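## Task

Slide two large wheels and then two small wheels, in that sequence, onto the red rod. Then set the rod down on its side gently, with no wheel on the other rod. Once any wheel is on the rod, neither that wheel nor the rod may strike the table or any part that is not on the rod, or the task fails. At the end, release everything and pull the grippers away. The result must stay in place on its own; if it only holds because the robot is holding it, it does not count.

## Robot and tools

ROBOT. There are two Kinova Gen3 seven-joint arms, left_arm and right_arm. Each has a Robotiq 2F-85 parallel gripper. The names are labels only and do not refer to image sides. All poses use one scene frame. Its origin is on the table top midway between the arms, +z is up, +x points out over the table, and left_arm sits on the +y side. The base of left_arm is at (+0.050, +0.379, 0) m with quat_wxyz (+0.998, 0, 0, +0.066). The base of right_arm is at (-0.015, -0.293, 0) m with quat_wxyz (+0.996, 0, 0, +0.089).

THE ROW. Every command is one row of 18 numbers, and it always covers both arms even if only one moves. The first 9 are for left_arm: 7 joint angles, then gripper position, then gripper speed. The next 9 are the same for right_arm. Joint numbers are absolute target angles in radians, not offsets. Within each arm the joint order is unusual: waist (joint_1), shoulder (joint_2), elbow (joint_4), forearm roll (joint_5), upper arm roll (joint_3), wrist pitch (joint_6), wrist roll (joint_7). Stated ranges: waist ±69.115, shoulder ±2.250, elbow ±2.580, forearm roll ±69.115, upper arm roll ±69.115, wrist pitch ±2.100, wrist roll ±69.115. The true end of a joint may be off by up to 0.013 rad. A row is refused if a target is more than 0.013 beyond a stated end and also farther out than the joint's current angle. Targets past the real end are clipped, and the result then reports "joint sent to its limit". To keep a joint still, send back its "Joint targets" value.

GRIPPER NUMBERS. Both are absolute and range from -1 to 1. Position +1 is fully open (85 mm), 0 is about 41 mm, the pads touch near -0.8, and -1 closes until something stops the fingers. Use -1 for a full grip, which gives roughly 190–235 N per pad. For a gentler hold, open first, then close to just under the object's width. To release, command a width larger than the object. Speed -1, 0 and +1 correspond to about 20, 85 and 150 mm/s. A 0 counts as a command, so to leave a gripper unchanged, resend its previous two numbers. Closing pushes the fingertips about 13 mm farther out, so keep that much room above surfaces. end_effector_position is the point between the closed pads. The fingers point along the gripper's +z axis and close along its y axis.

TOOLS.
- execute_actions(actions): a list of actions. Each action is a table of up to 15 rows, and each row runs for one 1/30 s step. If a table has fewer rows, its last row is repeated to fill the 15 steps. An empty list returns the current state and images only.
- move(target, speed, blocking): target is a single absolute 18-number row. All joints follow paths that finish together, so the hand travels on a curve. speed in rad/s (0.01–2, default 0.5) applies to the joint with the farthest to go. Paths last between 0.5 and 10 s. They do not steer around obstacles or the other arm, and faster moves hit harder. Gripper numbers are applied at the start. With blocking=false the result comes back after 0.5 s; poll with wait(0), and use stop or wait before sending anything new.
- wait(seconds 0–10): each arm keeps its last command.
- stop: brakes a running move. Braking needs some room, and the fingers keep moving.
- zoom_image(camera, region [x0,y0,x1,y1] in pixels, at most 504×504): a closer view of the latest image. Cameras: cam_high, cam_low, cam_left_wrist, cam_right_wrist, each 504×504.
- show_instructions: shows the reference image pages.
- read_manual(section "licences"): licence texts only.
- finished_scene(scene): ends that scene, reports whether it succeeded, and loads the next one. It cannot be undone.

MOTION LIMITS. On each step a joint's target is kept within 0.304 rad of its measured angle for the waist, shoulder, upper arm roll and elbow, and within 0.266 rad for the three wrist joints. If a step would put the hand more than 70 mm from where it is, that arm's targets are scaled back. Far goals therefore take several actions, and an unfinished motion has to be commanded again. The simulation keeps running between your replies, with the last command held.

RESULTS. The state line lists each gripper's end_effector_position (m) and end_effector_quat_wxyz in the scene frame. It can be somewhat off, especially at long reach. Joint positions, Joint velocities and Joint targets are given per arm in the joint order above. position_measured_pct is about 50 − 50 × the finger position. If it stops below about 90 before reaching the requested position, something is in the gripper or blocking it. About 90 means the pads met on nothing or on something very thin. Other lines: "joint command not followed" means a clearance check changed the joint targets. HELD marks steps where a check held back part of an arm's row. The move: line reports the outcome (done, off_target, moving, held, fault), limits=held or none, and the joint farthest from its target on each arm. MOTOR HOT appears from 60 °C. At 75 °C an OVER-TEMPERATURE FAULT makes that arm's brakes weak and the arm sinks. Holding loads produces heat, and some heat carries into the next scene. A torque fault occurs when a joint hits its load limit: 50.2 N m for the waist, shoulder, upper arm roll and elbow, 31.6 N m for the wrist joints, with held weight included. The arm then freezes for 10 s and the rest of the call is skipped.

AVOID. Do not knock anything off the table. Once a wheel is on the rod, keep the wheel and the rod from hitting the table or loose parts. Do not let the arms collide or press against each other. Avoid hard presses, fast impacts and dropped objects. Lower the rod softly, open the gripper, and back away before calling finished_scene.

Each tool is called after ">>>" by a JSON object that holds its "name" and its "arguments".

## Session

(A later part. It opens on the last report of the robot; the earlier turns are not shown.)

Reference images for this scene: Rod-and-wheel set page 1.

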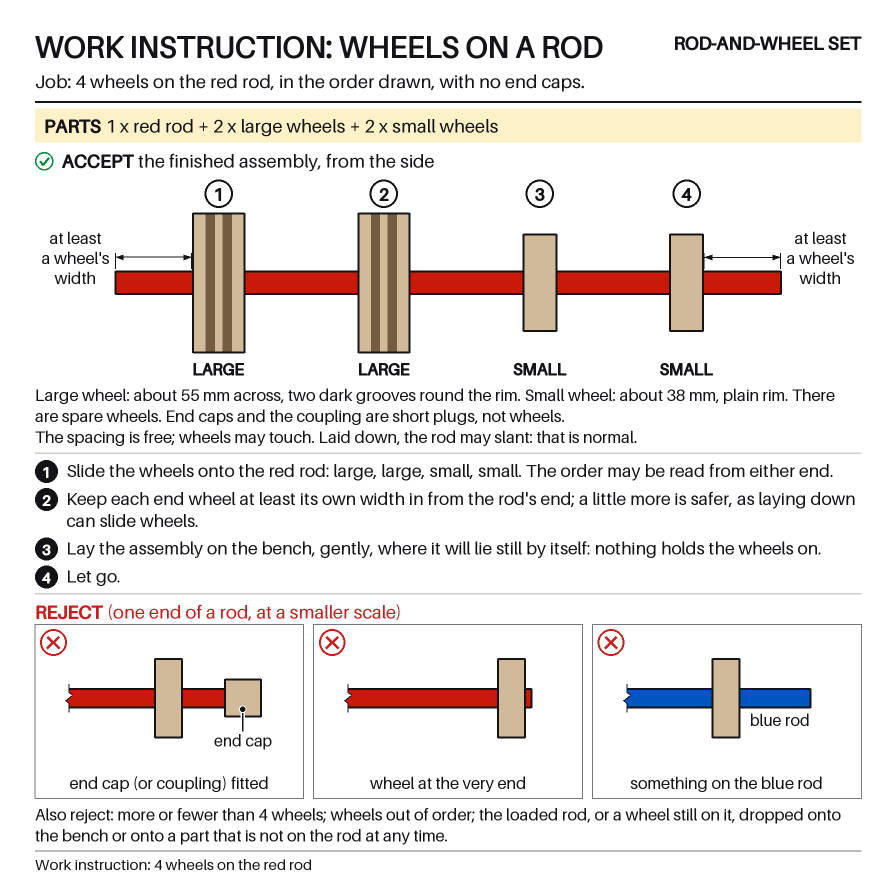

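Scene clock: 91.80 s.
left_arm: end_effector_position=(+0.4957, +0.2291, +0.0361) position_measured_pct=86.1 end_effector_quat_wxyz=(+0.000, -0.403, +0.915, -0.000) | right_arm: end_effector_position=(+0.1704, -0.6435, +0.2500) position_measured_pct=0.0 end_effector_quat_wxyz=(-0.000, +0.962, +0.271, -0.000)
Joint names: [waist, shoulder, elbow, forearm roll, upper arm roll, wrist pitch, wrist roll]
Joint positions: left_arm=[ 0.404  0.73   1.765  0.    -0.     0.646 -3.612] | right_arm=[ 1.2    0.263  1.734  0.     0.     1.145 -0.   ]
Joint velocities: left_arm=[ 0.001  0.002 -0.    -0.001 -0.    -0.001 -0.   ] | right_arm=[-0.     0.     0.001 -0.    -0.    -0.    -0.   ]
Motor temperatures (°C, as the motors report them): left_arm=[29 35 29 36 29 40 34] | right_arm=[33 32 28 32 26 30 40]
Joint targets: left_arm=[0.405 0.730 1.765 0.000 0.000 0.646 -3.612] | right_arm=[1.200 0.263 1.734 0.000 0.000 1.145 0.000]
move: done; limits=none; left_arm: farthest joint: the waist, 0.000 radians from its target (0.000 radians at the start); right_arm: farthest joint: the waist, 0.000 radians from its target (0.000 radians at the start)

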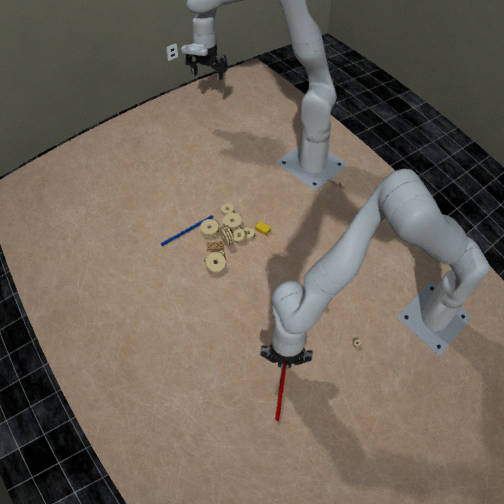

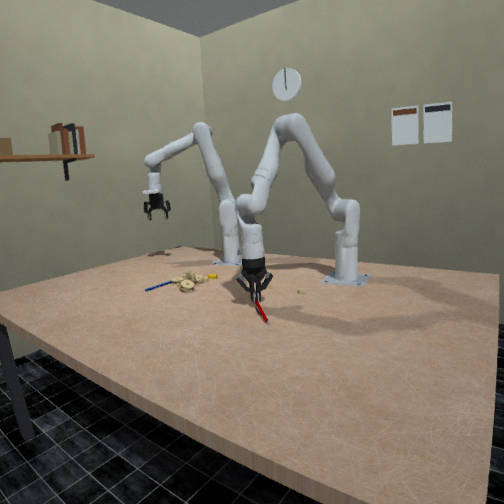

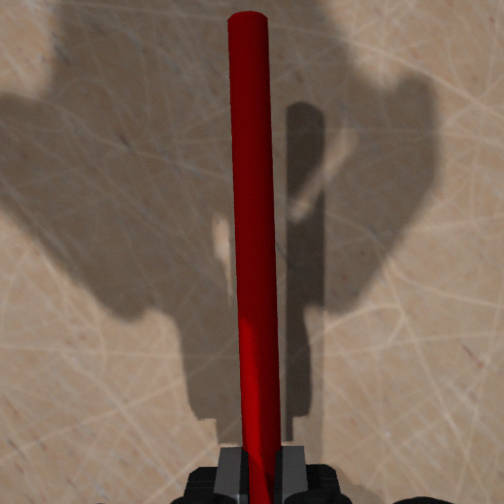

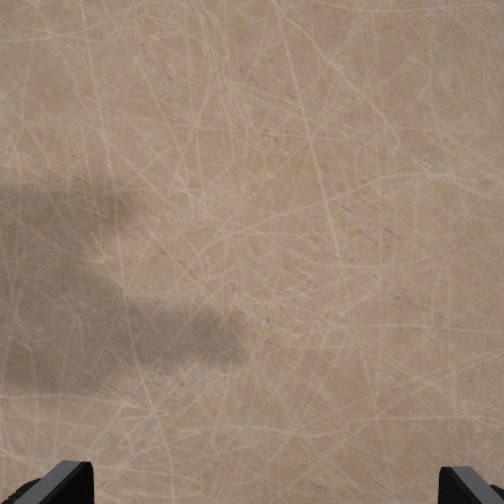

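>>> {"name": "execute_actions", "arguments": {"actions": [[[0.4045,0.7302,1.7653,0,0,0.6461,-3.6116,-0.65,-1,1.2,0.2627,1.7337,0,0,1.1452,0,1,0]],[[0.4045,0.7302,1.7653,0,0,0.6461,-3.6116,-0.65,-1,1.2,0.2627,1.7337,0,0,1.1452,0,1,0]]]}}

>>> {"name": "move", "arguments": {"target": [0.4045,0.7508,1.7698,0,0,0.6210,-3.6116,-0.65,-1,1.2,0.2627,1.7337,0,0,1.1452,0,1,0], "speed": 0.02}}

Scene clock: 95.60 s.
left_arm: end_effector_position=(+0.4956, +0.2291, +0.0360) position_measured_pct=82.1 end_effector_quat_wxyz=(-0.000, -0.403, +0.915, +0.000) | right_arm: end_effector_position=(+0.1704, -0.6435, +0.2500) position_measured_pct=0.0 end_effector_quat_wxyz=(-0.000, +0.962, +0.271, -0.000)
Joint names: [waist, shoulder, elbow, forearm roll, upper arm roll, wrist pitch, wrist roll]
Joint positions: left_arm=[ 0.404  0.73   1.765  0.     0.     0.646 -3.612] | right_arm=[ 1.2    0.263  1.734  0.     0.     1.145 -0.   ]
Joint velocities: left_arm=[ 0.    -0.001  0.     0.     0.    -0.001  0.   ] | right_arm=[ 0.    -0.    -0.002 -0.     0.    -0.    -0.   ]
Motor temperatures (°C, as the motors report them): left_arm=[29 35 29 36 29 40 34] | right_arm=[33 32 28 32 26 30 40]
Joint targets: left_arm=[0.405 0.730 1.765 0.000 0.000 0.646 -3.612] | right_arm=[1.200 0.263 1.734 0.000 0.000 1.145 0.000]
Step readings (joint positions; steps 1 to 15: 1st action; 16 to 30: 2nd action):
0: left_arm=[0.405 0.730 1.765 0.000 0.000 0.646 -3.612] | right_arm=[1.200 0.263 1.734 0.000 0.000 1.145 0.000]
1: left_arm=[0.405 0.730 1.765 0.000 0.000 0.646 -3.612] | right_arm=[1.200 0.263 1.734 0.000 0.000 1.145 -0.000]
2: left_arm=[0.404 0.730 1.765 0.000 0.000 0.646 -3.612] | right_arm=[1.200 0.263 1.734 0.000 0.000 1.145 -0.000]
4: left_arm=[0.404 0.730 1.765 -0.000 0.000 0.646 -3.612] | right_arm=[1.200 0.263 1.734 0.000 0.000 1.145 0.000]
8: left_arm=[0.404 0.730 1.765 0.000 -0.000 0.646 -3.612] | right_arm=[1.200 0.263 1.734 0.000 0.000 1.145 -0.000]
15: left_arm=[0.405 0.730 1.765 0.000 0.000 0.646 -3.612] | right_arm=[1.200 0.263 1.734 0.000 0.000 1.145 0.000]
16: left_arm=[0.405 0.730 1.765 0.000 0.000 0.646 -3.612] | right_arm=[1.200 0.263 1.734 -0.000 0.000 1.145 -0.000]
17: left_arm=[0.405 0.730 1.765 -0.000 0.000 0.646 -3.612] | right_arm=[1.200 0.263 1.734 0.000 0.000 1.145 -0.000]
19: left_arm=[0.404 0.730 1.765 0.000 0.000 0.646 -3.612] | right_arm=[1.200 0.263 1.734 0.000 0.000 1.145 -0.000]
23: left_arm=[0.404 0.730 1.765 0.000 0.000 0.646 -3.612] | right_arm=[1.200 0.263 1.734 -0.000 0.000 1.145 -0.000]
30: Joint positions above

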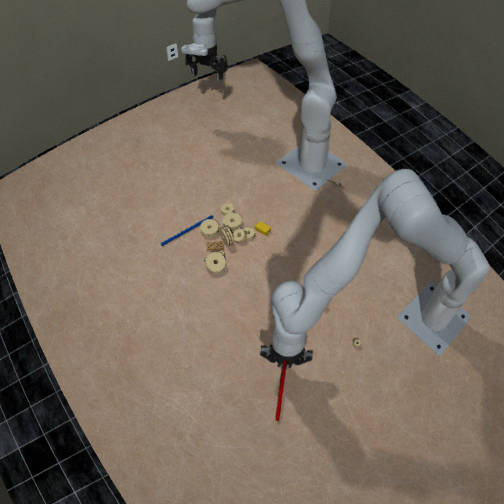

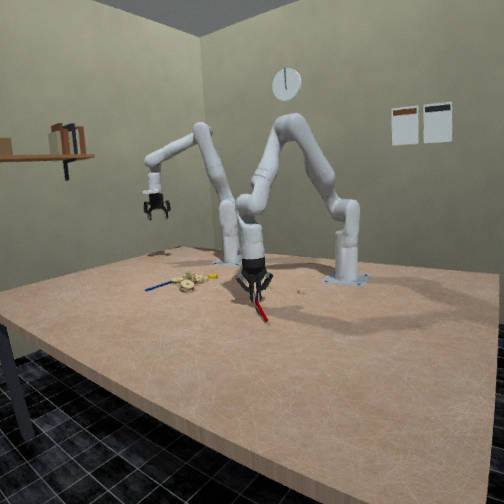

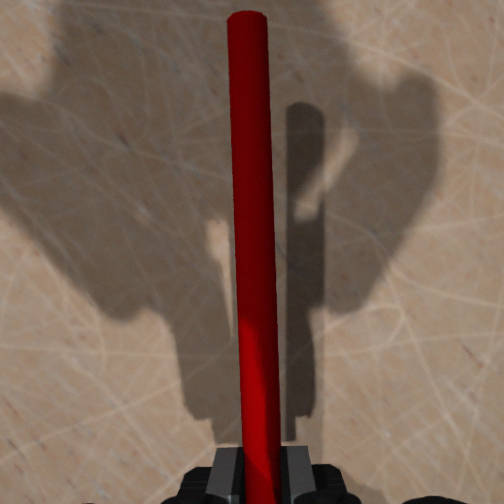

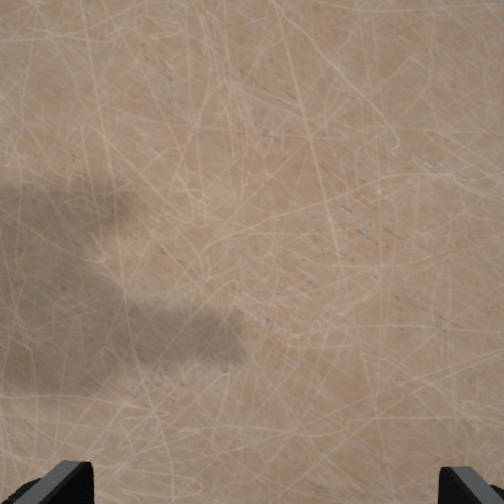

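Scene clock: 97.07 s.
left_arm: end_effector_position=(+0.4960, +0.2290, +0.0259) position_measured_pct=82.1 end_effector_quat_wxyz=(+0.000, -0.403, +0.915, -0.000) | right_arm: end_effector_position=(+0.1704, -0.6435, +0.2500) position_measured_pct=0.0 end_effector_quat_wxyz=(-0.000, +0.962, +0.271, -0.000)
Joint names: [waist, shoulder, elbow, forearm roll, upper arm roll, wrist pitch, wrist roll]
Joint positions: left_arm=[ 0.405  0.75   1.77  -0.    -0.     0.621 -3.612] | right_arm=[ 1.2    0.263  1.734  0.     0.     1.145 -0.   ]
Joint velocities: left_arm=[ 0.002  0.001 -0.001  0.    -0.    -0.001 -0.   ] | right_arm=[ 0.     0.    -0.001  0.    -0.    -0.     0.   ]
Motor temperatures (°C, as the motors report them): left_arm=[29 35 29 36 29 40 34] | right_arm=[33 32 28 32 26 30 40]
Joint targets: left_arm=[0.405 0.751 1.770 0.000 0.000 0.621 -3.612] | right_arm=[1.200 0.263 1.734 0.000 0.000 1.145 0.000]
move: done; limits=none; left_arm: farthest joint: the shoulder, 0.001 radians from its target (0.021 radians at the start); right_arm: farthest joint: the waist, 0.000 radians from its target (0.000 radians at the start)

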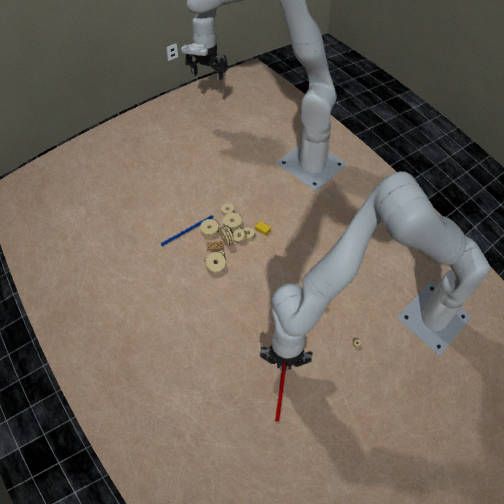

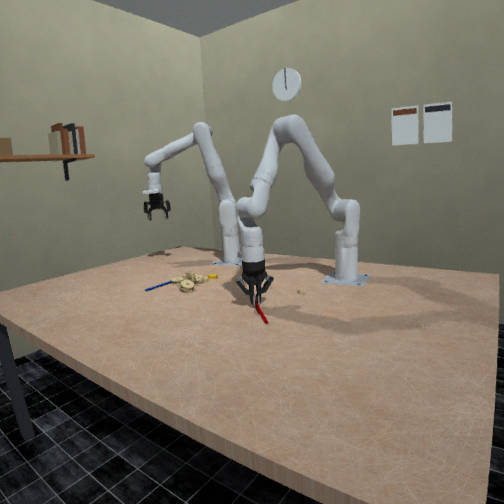

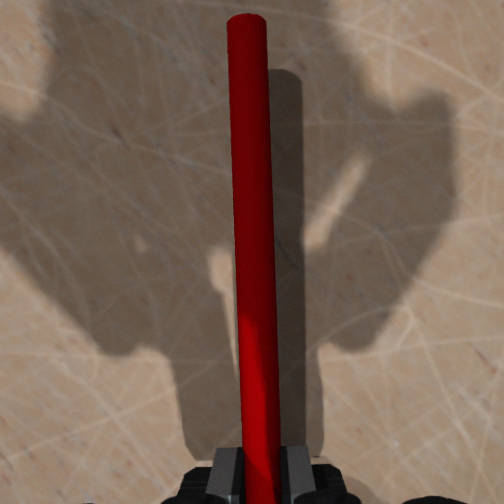

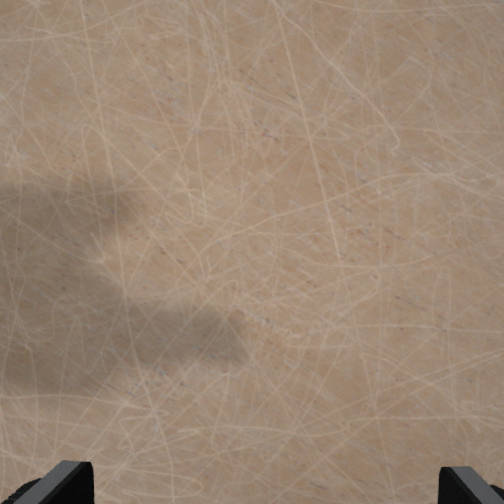

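>>> {"name": "move", "arguments": {"target": [0.4045,0.7606,1.7719,0,0,0.6091,-3.6116,-0.65,-1,1.2,0.2627,1.7337,0,0,1.1452,0,1,0], "speed": 0.015}}

>>> {"name": "zoom_image", "arguments": {"camera": "cam_low", "region": [220,270,300,330]}}

Scene clock: 99.73 s.
left_arm: end_effector_position=(+0.4960, +0.2289, +0.0210) position_measured_pct=82.1 end_effector_quat_wxyz=(+0.000, -0.403, +0.915, -0.000) | right_arm: end_effector_position=(+0.1704, -0.6435, +0.2500) position_measured_pct=0.0 end_effector_quat_wxyz=(-0.000, +0.962, +0.271, -0.000)
Joint names: [waist, shoulder, elbow, forearm roll, upper arm roll, wrist pitch, wrist roll]
Joint positions: left_arm=[ 0.405  0.76   1.772 -0.    -0.     0.609 -3.612] | right_arm=[ 1.2    0.263  1.734  0.     0.     1.145 -0.   ]
Joint velocities: left_arm=[-0. -0.  0. -0. -0.  0.  0.] | right_arm=[-0.    -0.    -0.001 -0.    -0.     0.     0.   ]
Motor temperatures (°C, as the motors report them): left_arm=[29 35 29 36 29 40 34] | right_arm=[33 32 28 32 26 30 40]
Joint targets: left_arm=[0.405 0.761 1.772 0.000 0.000 0.609 -3.612] | right_arm=[1.200 0.263 1.734 0.000 0.000 1.145 0.000]
move: done; limits=none; left_arm: farthest joint: the shoulder, 0.001 radians from its target (0.011 radians at the start); right_arm: farthest joint: the waist, 0.000 radians from its target (0.000 radians at the start)

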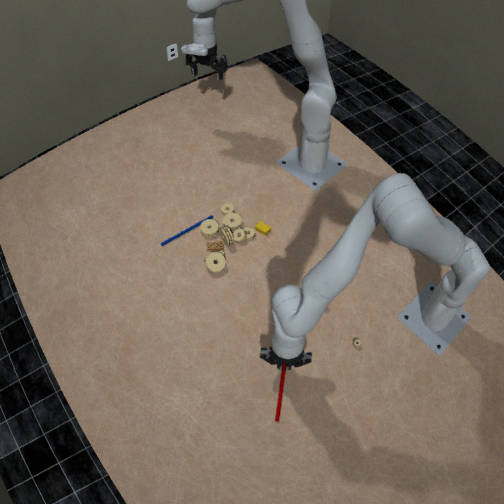

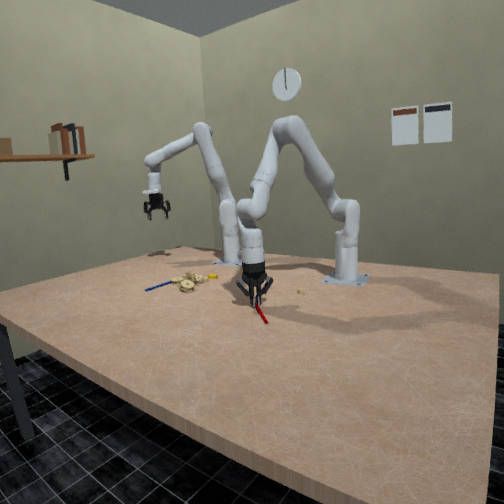

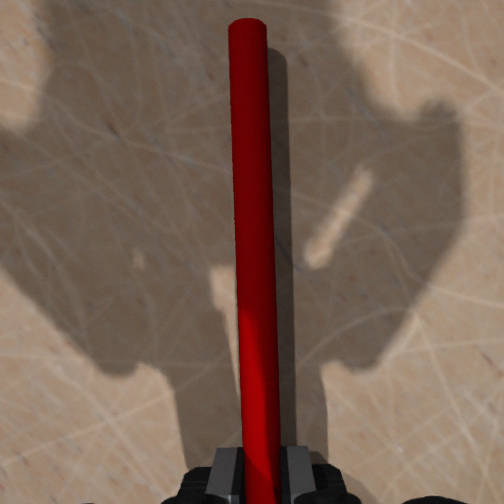

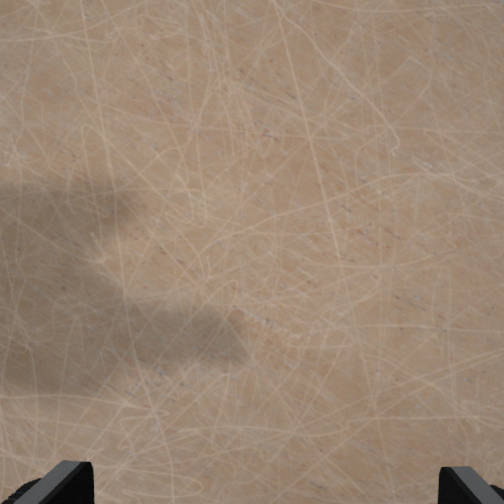

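Region (220, 270, 300, 330) of cam_low's 504x504 image, scaled by 6.300, with more detail than that image has; it fills the top 378 rows of this view, and the rest is white.

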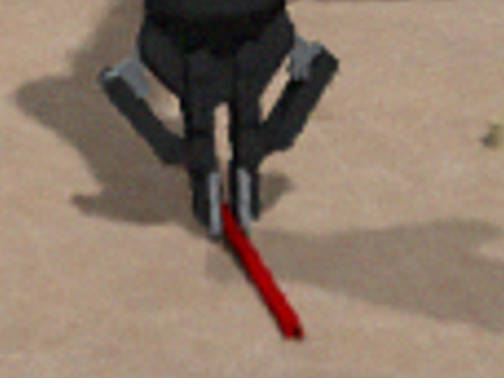

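>>> {"name": "execute_actions", "arguments": {"actions": [[[0.4045,0.7606,1.7719,0,0,0.6091,-3.6116,-0.45,-1,1.2,0.2627,1.7337,0,0,1.1452,0,1,0]],[[0.4045,0.7606,1.7719,0,0,0.6091,-3.6116,-0.45,-1,1.2,0.2627,1.7337,0,0,1.1452,0,1,0]],[[0.4045,0.7606,1.7719,0,0,0.6091,-3.6116,-1,-0.7,1.2,0.2627,1.7337,0,0,1.1452,0,1,0]],[[0.4045,0.7606,1.7719,0,0,0.6091,-3.6116,-1,-0.7,1.2,0.2627,1.7337,0,0,1.1452,0,1,0]],[[0.4045,0.7606,1.7719,0,0,0.6091,-3.6116,-1,-0.7,1.2,0.2627,1.7337,0,0,1.1452,0,1,0]]]}}

Scene clock: 108.63 s.
left_arm: end_effector_position=(+0.4957, +0.2290, +0.0208) position_measured_pct=86.5 end_effector_quat_wxyz=(+0.000, -0.403, +0.915, -0.000) | right_arm: end_effector_position=(+0.1704, -0.6435, +0.2500) position_measured_pct=0.0 end_effector_quat_wxyz=(-0.000, +0.962, +0.271, -0.000)
Joint names: [waist, shoulder, elbow, forearm roll, upper arm roll, wrist pitch, wrist roll]
Joint positions: left_arm=[ 0.405  0.76   1.772  0.     0.     0.609 -3.612] | right_arm=[ 1.2    0.263  1.734  0.     0.     1.145 -0.   ]
Joint velocities: left_arm=[ 0.     0.     0.     0.001  0.    -0.    -0.   ] | right_arm=[ 0.     0.     0.001  0.     0.     0.    -0.   ]
Motor temperatures (°C, as the motors report them): left_arm=[29 35 29 36 29 40 34] | right_arm=[33 32 28 32 26 30 40]
Joint targets: left_arm=[0.405 0.761 1.772 0.000 0.000 0.609 -3.612] | right_arm=[1.200 0.263 1.734 0.000 0.000 1.145 0.000]
Step readings (joint positions; steps 1 to 15: 1st action; 16 to 30: 2nd action; 31 to 45: 3rd action; 46 to 60: 4th action; 61 to 75: 5th action):
0: left_arm=[0.405 0.760 1.772 -0.000 -0.000 0.609 -3.612] | right_arm=[1.200 0.263 1.734 0.000 0.000 1.145 -0.000]
1: left_arm=[0.405 0.760 1.772 -0.000 -0.000 0.609 -3.612] | right_arm=[1.200 0.263 1.734 0.000 -0.000 1.145 -0.000]
2: left_arm=[0.405 0.760 1.772 -0.000 -0.000 0.609 -3.612] | right_arm=[1.200 0.263 1.734 0.000 0.000 1.145 -0.000]
4: left_arm=[0.405 0.760 1.772 -0.000 -0.000 0.609 -3.612] | right_arm=[1.200 0.263 1.734 0.000 0.000 1.145 0.000]
8: left_arm=[0.405 0.760 1.772 0.000 -0.000 0.609 -3.612] | right_arm=[1.200 0.263 1.734 0.000 0.000 1.145 -0.000]
15: left_arm=[0.405 0.761 1.772 0.000 -0.000 0.609 -3.612] | right_arm=[1.200 0.263 1.734 0.000 0.000 1.145 -0.000]
16: left_arm=[0.405 0.761 1.772 0.000 -0.000 0.609 -3.612] | right_arm=[1.200 0.263 1.734 0.000 0.000 1.145 -0.000]
17: left_arm=[0.405 0.761 1.772 0.000 -0.000 0.609 -3.612] | right_arm=[1.200 0.263 1.734 0.000 -0.000 1.145 -0.000]
19: left_arm=[0.405 0.761 1.772 0.000 -0.000 0.609 -3.612] | right_arm=[1.200 0.263 1.734 0.000 0.000 1.145 -0.000]
23: left_arm=[0.405 0.761 1.772 0.000 0.000 0.609 -3.612] | right_arm=[1.200 0.263 1.734 0.000 0.000 1.145 -0.000]
30: left_arm=[0.405 0.761 1.772 0.000 0.000 0.609 -3.612] | right_arm=[1.200 0.263 1.734 0.000 0.000 1.145 -0.000]
31: left_arm=[0.405 0.761 1.772 0.000 -0.000 0.609 -3.612] | right_arm=[1.200 0.263 1.734 -0.000 0.000 1.145 -0.000]
32: left_arm=[0.405 0.761 1.772 -0.000 0.000 0.609 -3.612] | right_arm=[1.200 0.263 1.734 0.000 0.000 1.145 -0.000]
34: left_arm=[0.405 0.761 1.772 0.000 0.000 0.609 -3.612] | right_arm=[1.200 0.263 1.734 0.000 0.000 1.145 0.000]
38: left_arm=[0.405 0.761 1.772 0.000 0.000 0.609 -3.612] | right_arm=[1.200 0.263 1.734 0.000 0.000 1.145 -0.000]
45: left_arm=[0.405 0.760 1.772 -0.000 0.000 0.609 -3.612] | right_arm=[1.200 0.263 1.734 0.000 0.000 1.145 -0.000]
46: left_arm=[0.405 0.760 1.772 -0.000 0.000 0.609 -3.612] | right_arm=[1.200 0.263 1.734 0.000 0.000 1.145 0.000]
47: left_arm=[0.405 0.760 1.772 -0.000 0.000 0.609 -3.612] | right_arm=[1.200 0.263 1.734 0.000 0.000 1.145 -0.000]
49: left_arm=[0.405 0.760 1.772 0.000 0.000 0.609 -3.612] | right_arm=[1.200 0.263 1.734 0.000 0.000 1.145 0.000]
53: left_arm=[0.405 0.760 1.772 0.000 0.000 0.609 -3.612] | right_arm=[1.200 0.263 1.734 0.000 0.000 1.145 -0.000]
60: left_arm=[0.405 0.760 1.772 0.000 0.000 0.609 -3.612] | right_arm=[1.200 0.263 1.734 0.000 0.000 1.145 0.000]
61: left_arm=[0.405 0.760 1.772 0.000 0.000 0.609 -3.612] | right_arm=[1.200 0.263 1.734 0.000 0.000 1.145 -0.000]
62: left_arm=[0.405 0.760 1.772 0.000 0.000 0.609 -3.612] | right_arm=[1.200 0.263 1.734 0.000 0.000 1.145 -0.000]
64: left_arm=[0.405 0.760 1.772 0.000 0.000 0.609 -3.612] | right_arm=[1.200 0.263 1.734 0.000 0.000 1.145 -0.000]
68: left_arm=[0.405 0.760 1.772 0.000 0.000 0.609 -3.612] | right_arm=[1.200 0.263 1.734 0.000 0.000 1.145 0.000]
75: Joint positions above

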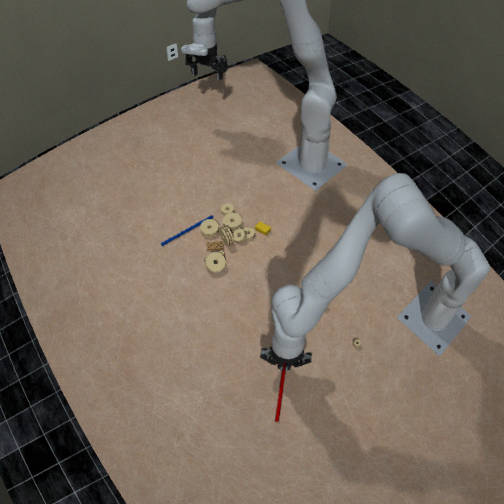

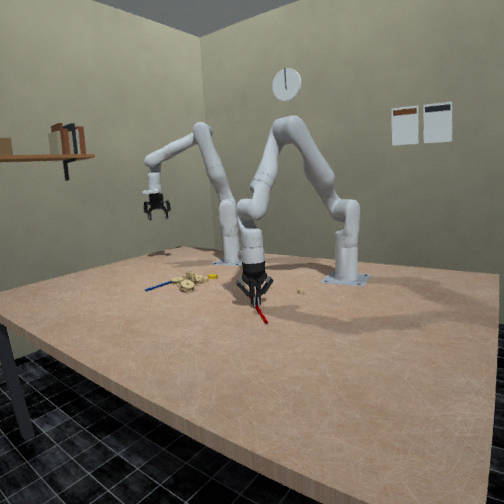

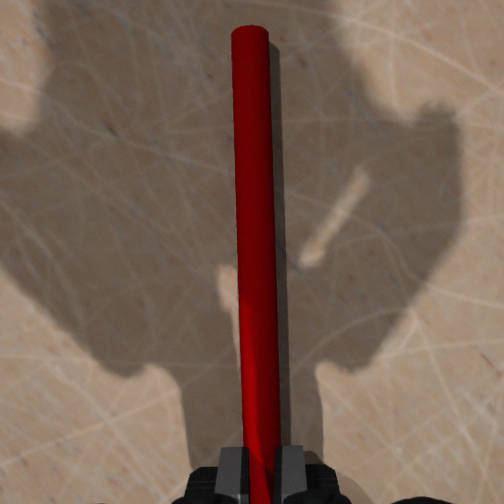

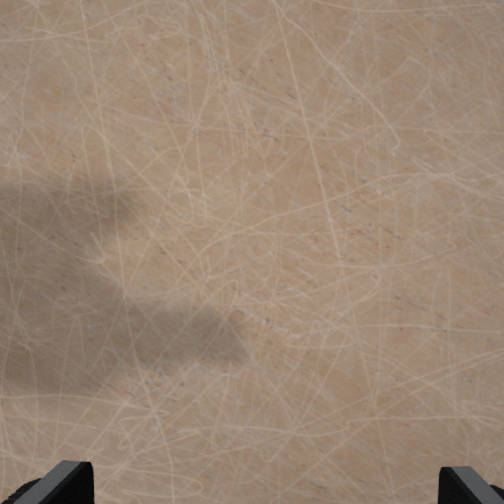

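>>> {"name": "move", "arguments": {"target": [0.4045,0.4146,1.4552,0,0,1.2718,-3.6116,-1,-0.7,0.019,0.558,1.8356,0,0,0.748,0,1,0], "speed": 0.7}}

Scene clock: 117.93 s.
left_arm: end_effector_position=(+0.4956, +0.2291, +0.2660) position_measured_pct=86.5 end_effector_quat_wxyz=(-0.000, -0.403, +0.915, +0.000) | right_arm: end_effector_position=(+0.4200, -0.2484, +0.1000) position_measured_pct=0.0 end_effector_quat_wxyz=(+0.000, +0.649, +0.761, +0.000)
Joint names: [waist, shoulder, elbow, forearm roll, upper arm roll, wrist pitch, wrist roll]
Joint positions: left_arm=[ 0.405  0.415  1.455  0.    -0.     1.272 -3.612] | right_arm=[ 0.019  0.558  1.836 -0.    -0.     0.748  0.   ]
Joint velocities: left_arm=[ 0.     0.001 -0.     0.001 -0.     0.     0.   ] | right_arm=[-0.002  0.    -0.001  0.     0.     0.    -0.   ]
Motor temperatures (°C, as the motors report them): left_arm=[29 35 29 36 29 40 34] | right_arm=[33 32 28 32 26 30 40]
Joint targets: left_arm=[0.405 0.415 1.455 0.000 0.000 1.272 -3.612] | right_arm=[0.019 0.558 1.836 0.000 0.000 0.748 0.000]
move: done; limits=none; left_arm: farthest joint: the waist, 0.000 radians from its target (0.000 radians at the start); right_arm: farthest joint: the waist, 0.000 radians from its target (1.181 radians at the start)

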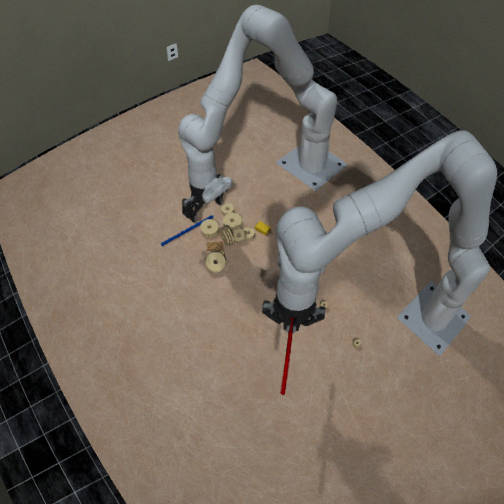

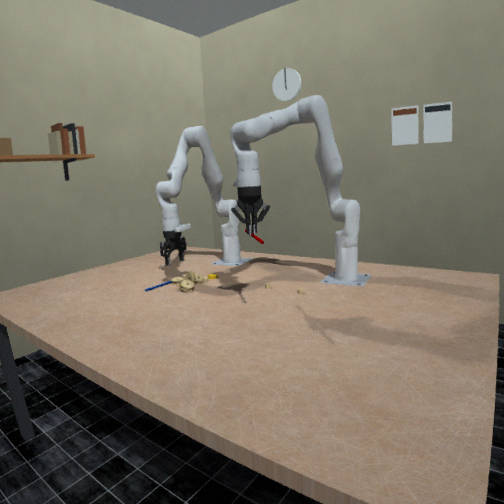

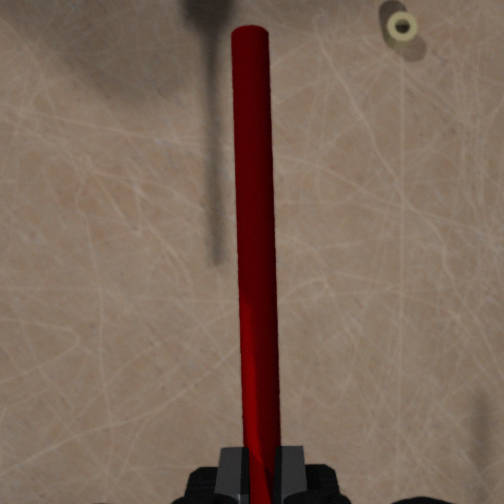

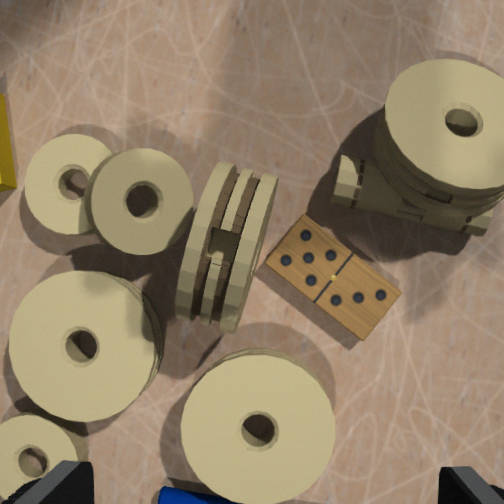

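>>> {"name": "execute_actions", "arguments": {"actions": []}}

Scene clock: 129.97 s.
left_arm: end_effector_position=(+0.4956, +0.2291, +0.2660) position_measured_pct=86.5 end_effector_quat_wxyz=(-0.000, -0.403, +0.915, +0.000) | right_arm: end_effector_position=(+0.4200, -0.2483, +0.1000) position_measured_pct=0.0 end_effector_quat_wxyz=(-0.000, +0.648, +0.761, -0.000)
Joint names: [waist, shoulder, elbow, forearm roll, upper arm roll, wrist pitch, wrist roll]
Joint positions: left_arm=[ 0.404  0.415  1.455  0.     0.     1.272 -3.612] | right_arm=[0.019 0.558 1.836 0.    0.    0.748 0.   ]
Joint velocities: left_arm=[ 0.     0.001 -0.    -0.     0.    -0.    -0.   ] | right_arm=[-0. -0.  0. -0. -0.  0.  0.]
Motor temperatures (°C, as the motors report them): left_arm=[29 35 29 36 29 40 34] | right_arm=[33 32 28 32 26 30 40]
Joint targets: left_arm=[0.405 0.415 1.455 0.000 0.000 1.272 -3.612] | right_arm=[0.019 0.558 1.836 0.000 0.000 0.748 0.000]

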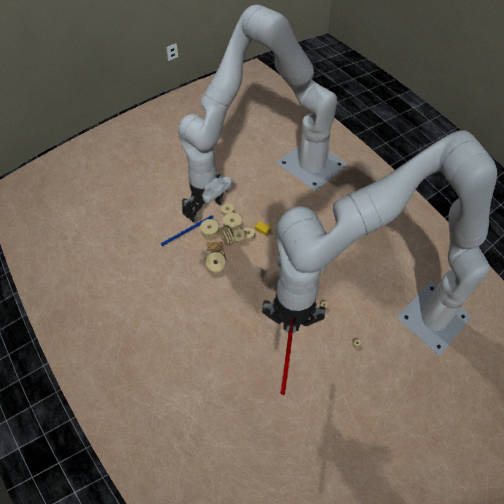

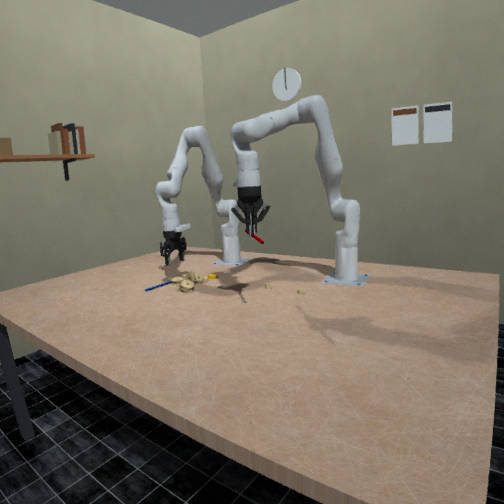

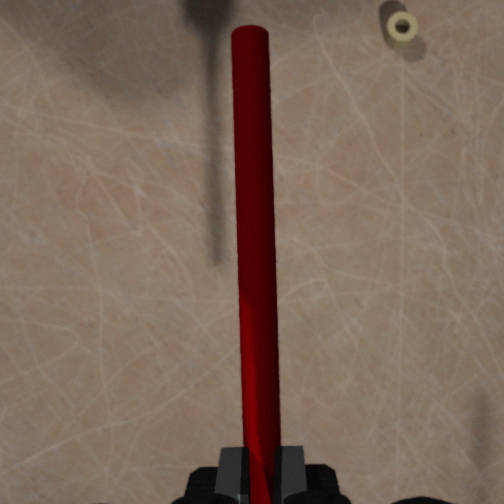

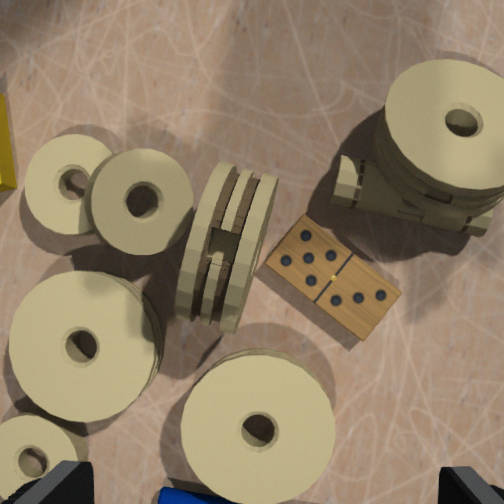

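>>> {"name": "show_instructions", "arguments": {}}

Reference images for this scene: Rod-and-wheel set page 1.

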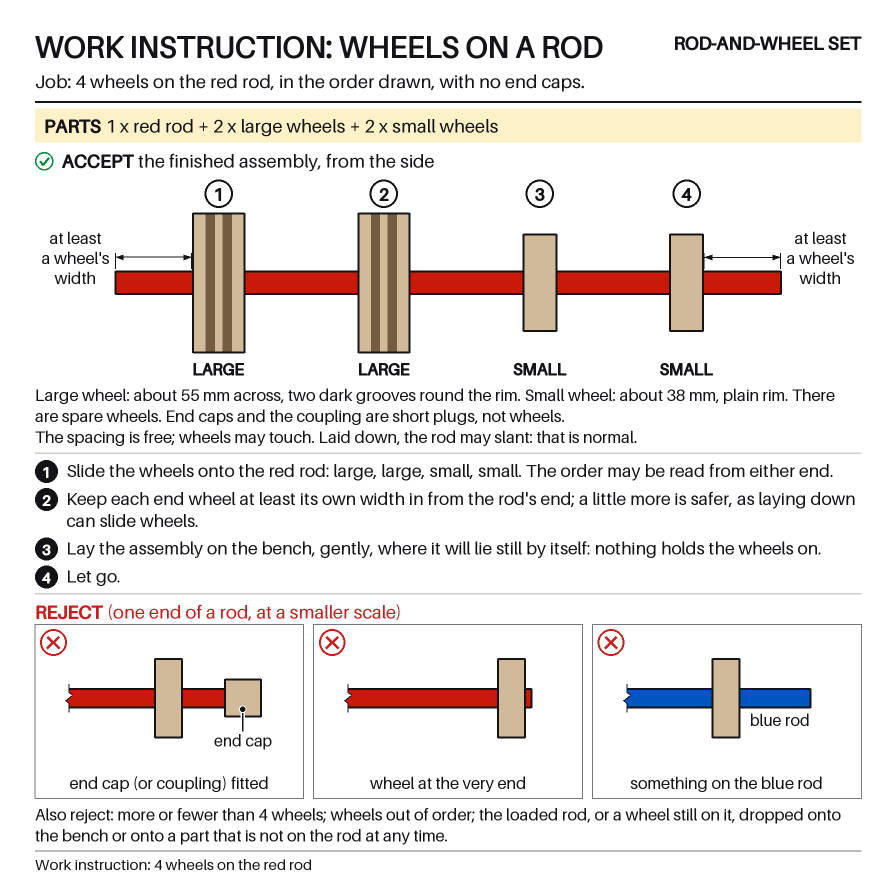

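>>> {"name": "move", "arguments": {"target": [0.4045,0.4146,1.4552,0,0,1.2718,-3.6116,-1,-0.7, 0.019,0.6919,1.8966,0,0,0.5531,0,0.55,0], "speed": 0.3}}

Scene clock: 140.97 s.
left_arm: end_effector_position=(+0.4956, +0.2291, +0.2660) position_measured_pct=86.5 end_effector_quat_wxyz=(-0.000, -0.403, +0.915, +0.000) | right_arm: end_effector_position=(+0.4171, -0.2487, +0.0302) position_measured_pct=22.2 end_effector_quat_wxyz=(+0.000, +0.648, +0.761, +0.000)
Joint names: [waist, shoulder, elbow, forearm roll, upper arm roll, wrist pitch, wrist roll]
Joint positions: left_arm=[ 0.405  0.415  1.455  0.     0.     1.272 -3.612] | right_arm=[ 0.019  0.692  1.897  0.    -0.     0.553  0.   ]
Joint velocities: left_arm=[-0.    -0.    -0.     0.001 -0.    -0.     0.   ] | right_arm=[-0.     0.003  0.     0.001  0.    -0.     0.   ]
Motor temperatures (°C, as the motors report them): left_arm=[29 35 29 36 29 40 34] | right_arm=[33 32 28 32 26 30 40]
Joint targets: left_arm=[0.405 0.415 1.455 0.000 0.000 1.272 -3.612] | right_arm=[0.019 0.692 1.897 0.000 0.000 0.553 0.000]
move: done; limits=none; left_arm: farthest joint: the waist, 0.000 radians from its target (0.000 radians at the start); right_arm: farthest joint: the waist, 0.000 radians from its target (0.000 radians at the start)

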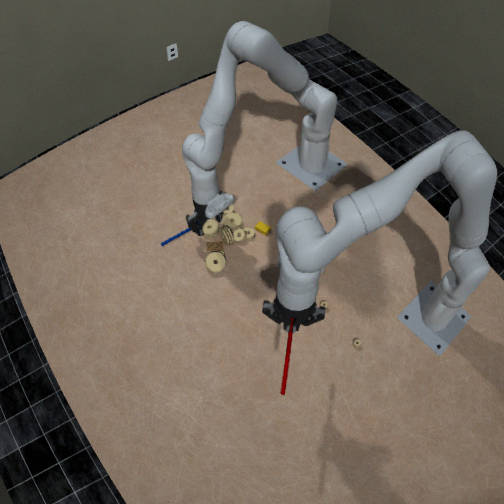

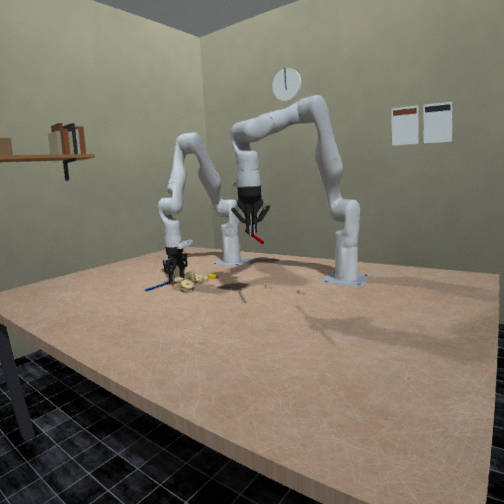

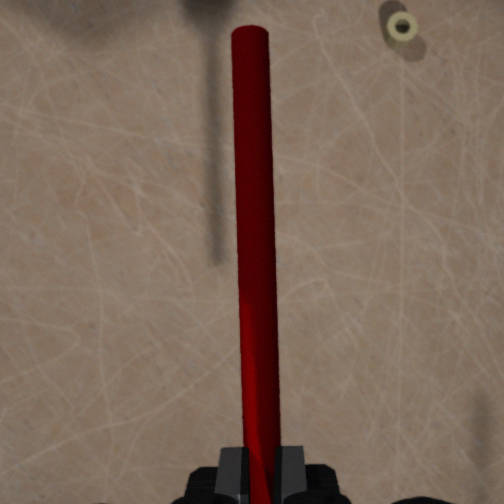

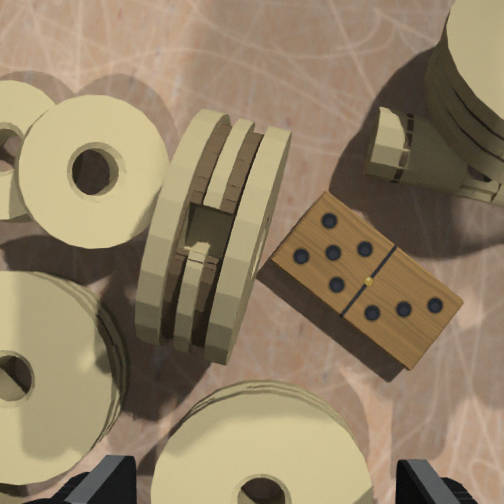

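>>> {"name": "move", "arguments": {"target": [0.4045,0.4146,1.4552,0,0,1.2718,-3.6116,-1,-0.7, 0.019,0.7135,1.9007,0,0,0.5274,0,0.55,0], "speed": 0.1}}

>>> {"name": "execute_actions", "arguments": {"actions": [[[0.4045,0.4146,1.4552,0,0,1.2718,-3.6116,-1,-0.7, 0.019,0.7135,1.9007,0,0,0.5274,0,-1,-0.5]],[[0.4045,0.4146,1.4552,0,0,1.2718,-3.6116,-1,-0.7, 0.019,0.7135,1.9007,0,0,0.5274,0,-1,-0.5]]]}}

Scene clock: 145.37 s.
left_arm: end_effector_position=(+0.4956, +0.2291, +0.2660) position_measured_pct=86.5 end_effector_quat_wxyz=(-0.000, -0.403, +0.915, +0.000) | right_arm: end_effector_position=(+0.4171, -0.2487, +0.0201) position_measured_pct=22.2 end_effector_quat_wxyz=(+0.000, +0.648, +0.761, +0.000)
Joint names: [waist, shoulder, elbow, forearm roll, upper arm roll, wrist pitch, wrist roll]
Joint positions: left_arm=[ 0.405  0.415  1.455  0.     0.     1.272 -3.612] | right_arm=[ 0.019  0.713  1.901  0.    -0.     0.527 -0.   ]
Joint velocities: left_arm=[ 0.001  0.001  0.    -0.     0.    -0.     0.001] | right_arm=[ 0.     0.002  0.    -0.     0.    -0.    -0.   ]
Motor temperatures (°C, as the motors report them): left_arm=[29 35 29 36 29 40 34] | right_arm=[33 33 28 32 26 30 40]
Joint targets: left_arm=[0.405 0.415 1.455 0.000 0.000 1.272 -3.612] | right_arm=[0.019 0.713 1.901 0.000 0.000 0.527 0.000]
move: done; limits=none; left_arm: farthest joint: the waist, 0.000 radians from its target (0.000 radians at the start); right_arm: farthest joint: the waist, 0.000 radians from its target (0.000 radians at the start)

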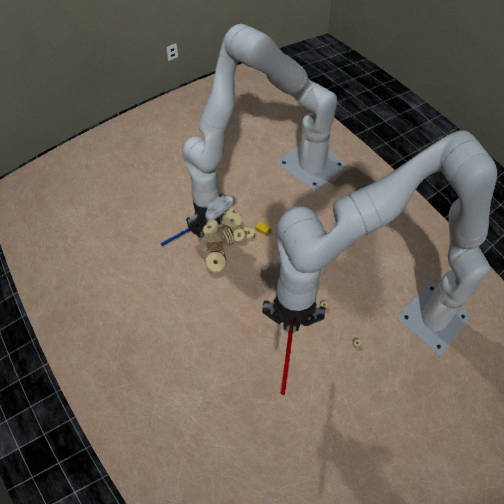

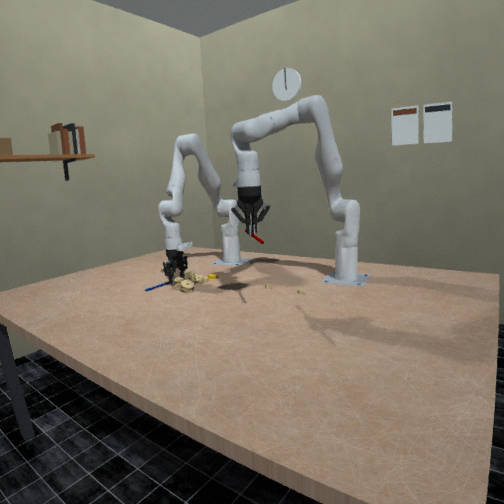

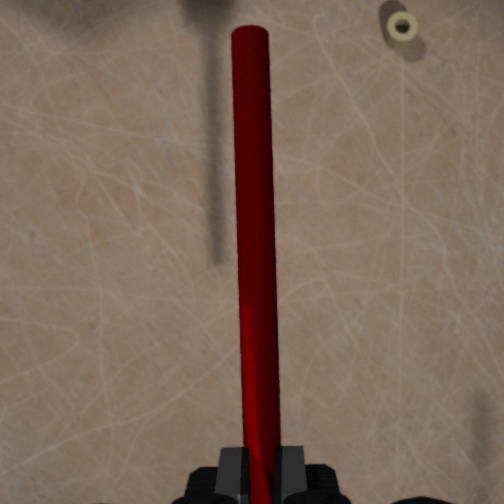

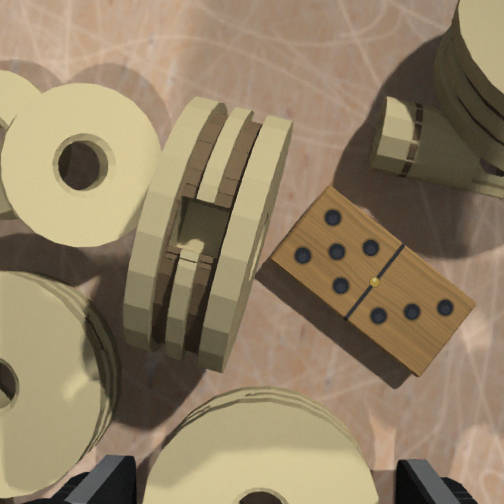

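Scene clock: 146.37 s.
left_arm: end_effector_position=(+0.4956, +0.2291, +0.2660) position_measured_pct=86.5 end_effector_quat_wxyz=(-0.000, -0.403, +0.915, +0.000) | right_arm: end_effector_position=(+0.4170, -0.2487, +0.0210) position_measured_pct=38.5 end_effector_quat_wxyz=(+0.000, +0.648, +0.761, +0.000)
Joint names: [waist, shoulder, elbow, forearm roll, upper arm roll, wrist pitch, wrist roll]
Joint positions: left_arm=[ 0.405  0.415  1.455  0.     0.     1.272 -3.612] | right_arm=[ 0.019  0.711  1.901 -0.     0.     0.529 -0.   ]
Joint velocities: left_arm=[ 0.     0.001  0.    -0.    -0.001  0.    -0.001] | right_arm=[-0.     0.    -0.    -0.001 -0.    -0.    -0.   ]
Motor temperatures (°C, as the motors report them): left_arm=[29 35 29 36 29 40 34] | right_arm=[33 33 28 32 26 30 40]
Joint targets: left_arm=[0.405 0.415 1.455 0.000 0.000 1.272 -3.612] | right_arm=[0.019 0.713 1.901 0.000 0.000 0.527 0.000]
Step readings (joint positions; steps 1 to 15: 1st action; 16 to 30: 2nd action):
0: left_arm=[0.405 0.415 1.455 0.000 0.000 1.272 -3.612] | right_arm=[0.019 0.713 1.901 0.000 -0.000 0.527 -0.000]
1: left_arm=[0.404 0.415 1.455 0.000 0.000 1.272 -3.612] | right_arm=[0.019 0.713 1.901 0.000 0.000 0.527 -0.000]
2: left_arm=[0.405 0.415 1.455 0.000 0.000 1.272 -3.612] | right_arm=[0.019 0.713 1.901 0.000 0.000 0.527 -0.000]
4: left_arm=[0.404 0.415 1.455 0.000 0.000 1.272 -3.612] | right_arm=[0.019 0.713 1.901 0.000 0.000 0.527 -0.000]
8: left_arm=[0.405 0.415 1.455 0.000 0.000 1.272 -3.612] | right_arm=[0.019 0.713 1.901 -0.000 -0.000 0.527 0.000]
15: left_arm=[0.405 0.415 1.455 0.000 0.000 1.272 -3.612] | right_arm=[0.019 0.711 1.901 -0.000 0.000 0.529 -0.000]
16: left_arm=[0.405 0.415 1.455 0.000 0.000 1.272 -3.612] | right_arm=[0.019 0.711 1.901 -0.000 0.000 0.529 -0.000]
17: left_arm=[0.405 0.415 1.455 0.000 0.000 1.272 -3.612] | right_arm=[0.019 0.711 1.901 -0.000 0.000 0.529 -0.000]
19: left_arm=[0.405 0.415 1.455 0.000 0.000 1.272 -3.612] | right_arm=[0.019 0.711 1.901 -0.000 0.000 0.529 -0.000]
23: left_arm=[0.404 0.415 1.455 0.000 0.000 1.272 -3.612] | right_arm=[0.019 0.711 1.901 -0.000 0.000 0.529 -0.000]
30: Joint positions above

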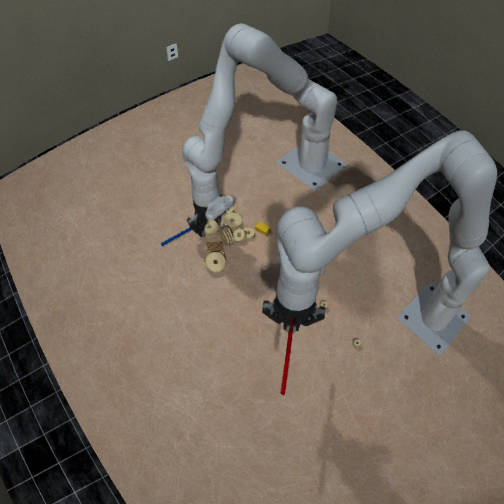

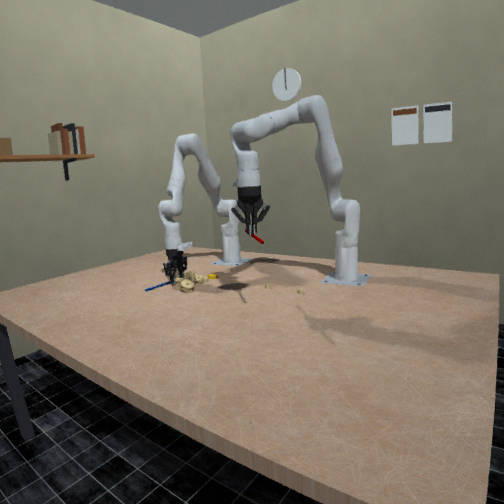

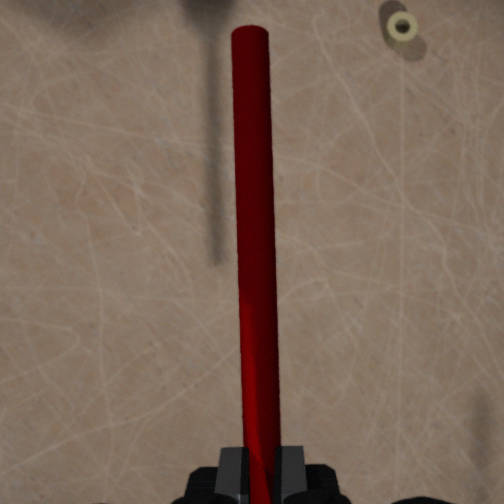

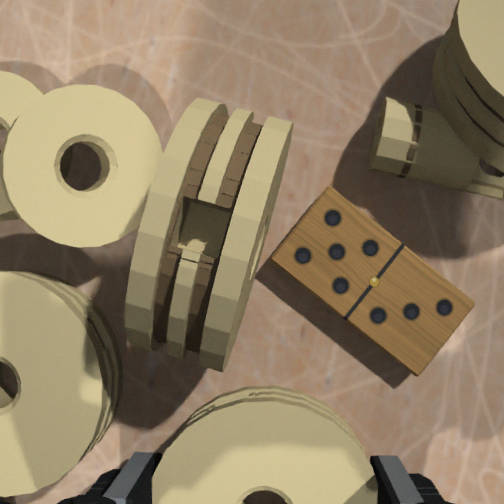

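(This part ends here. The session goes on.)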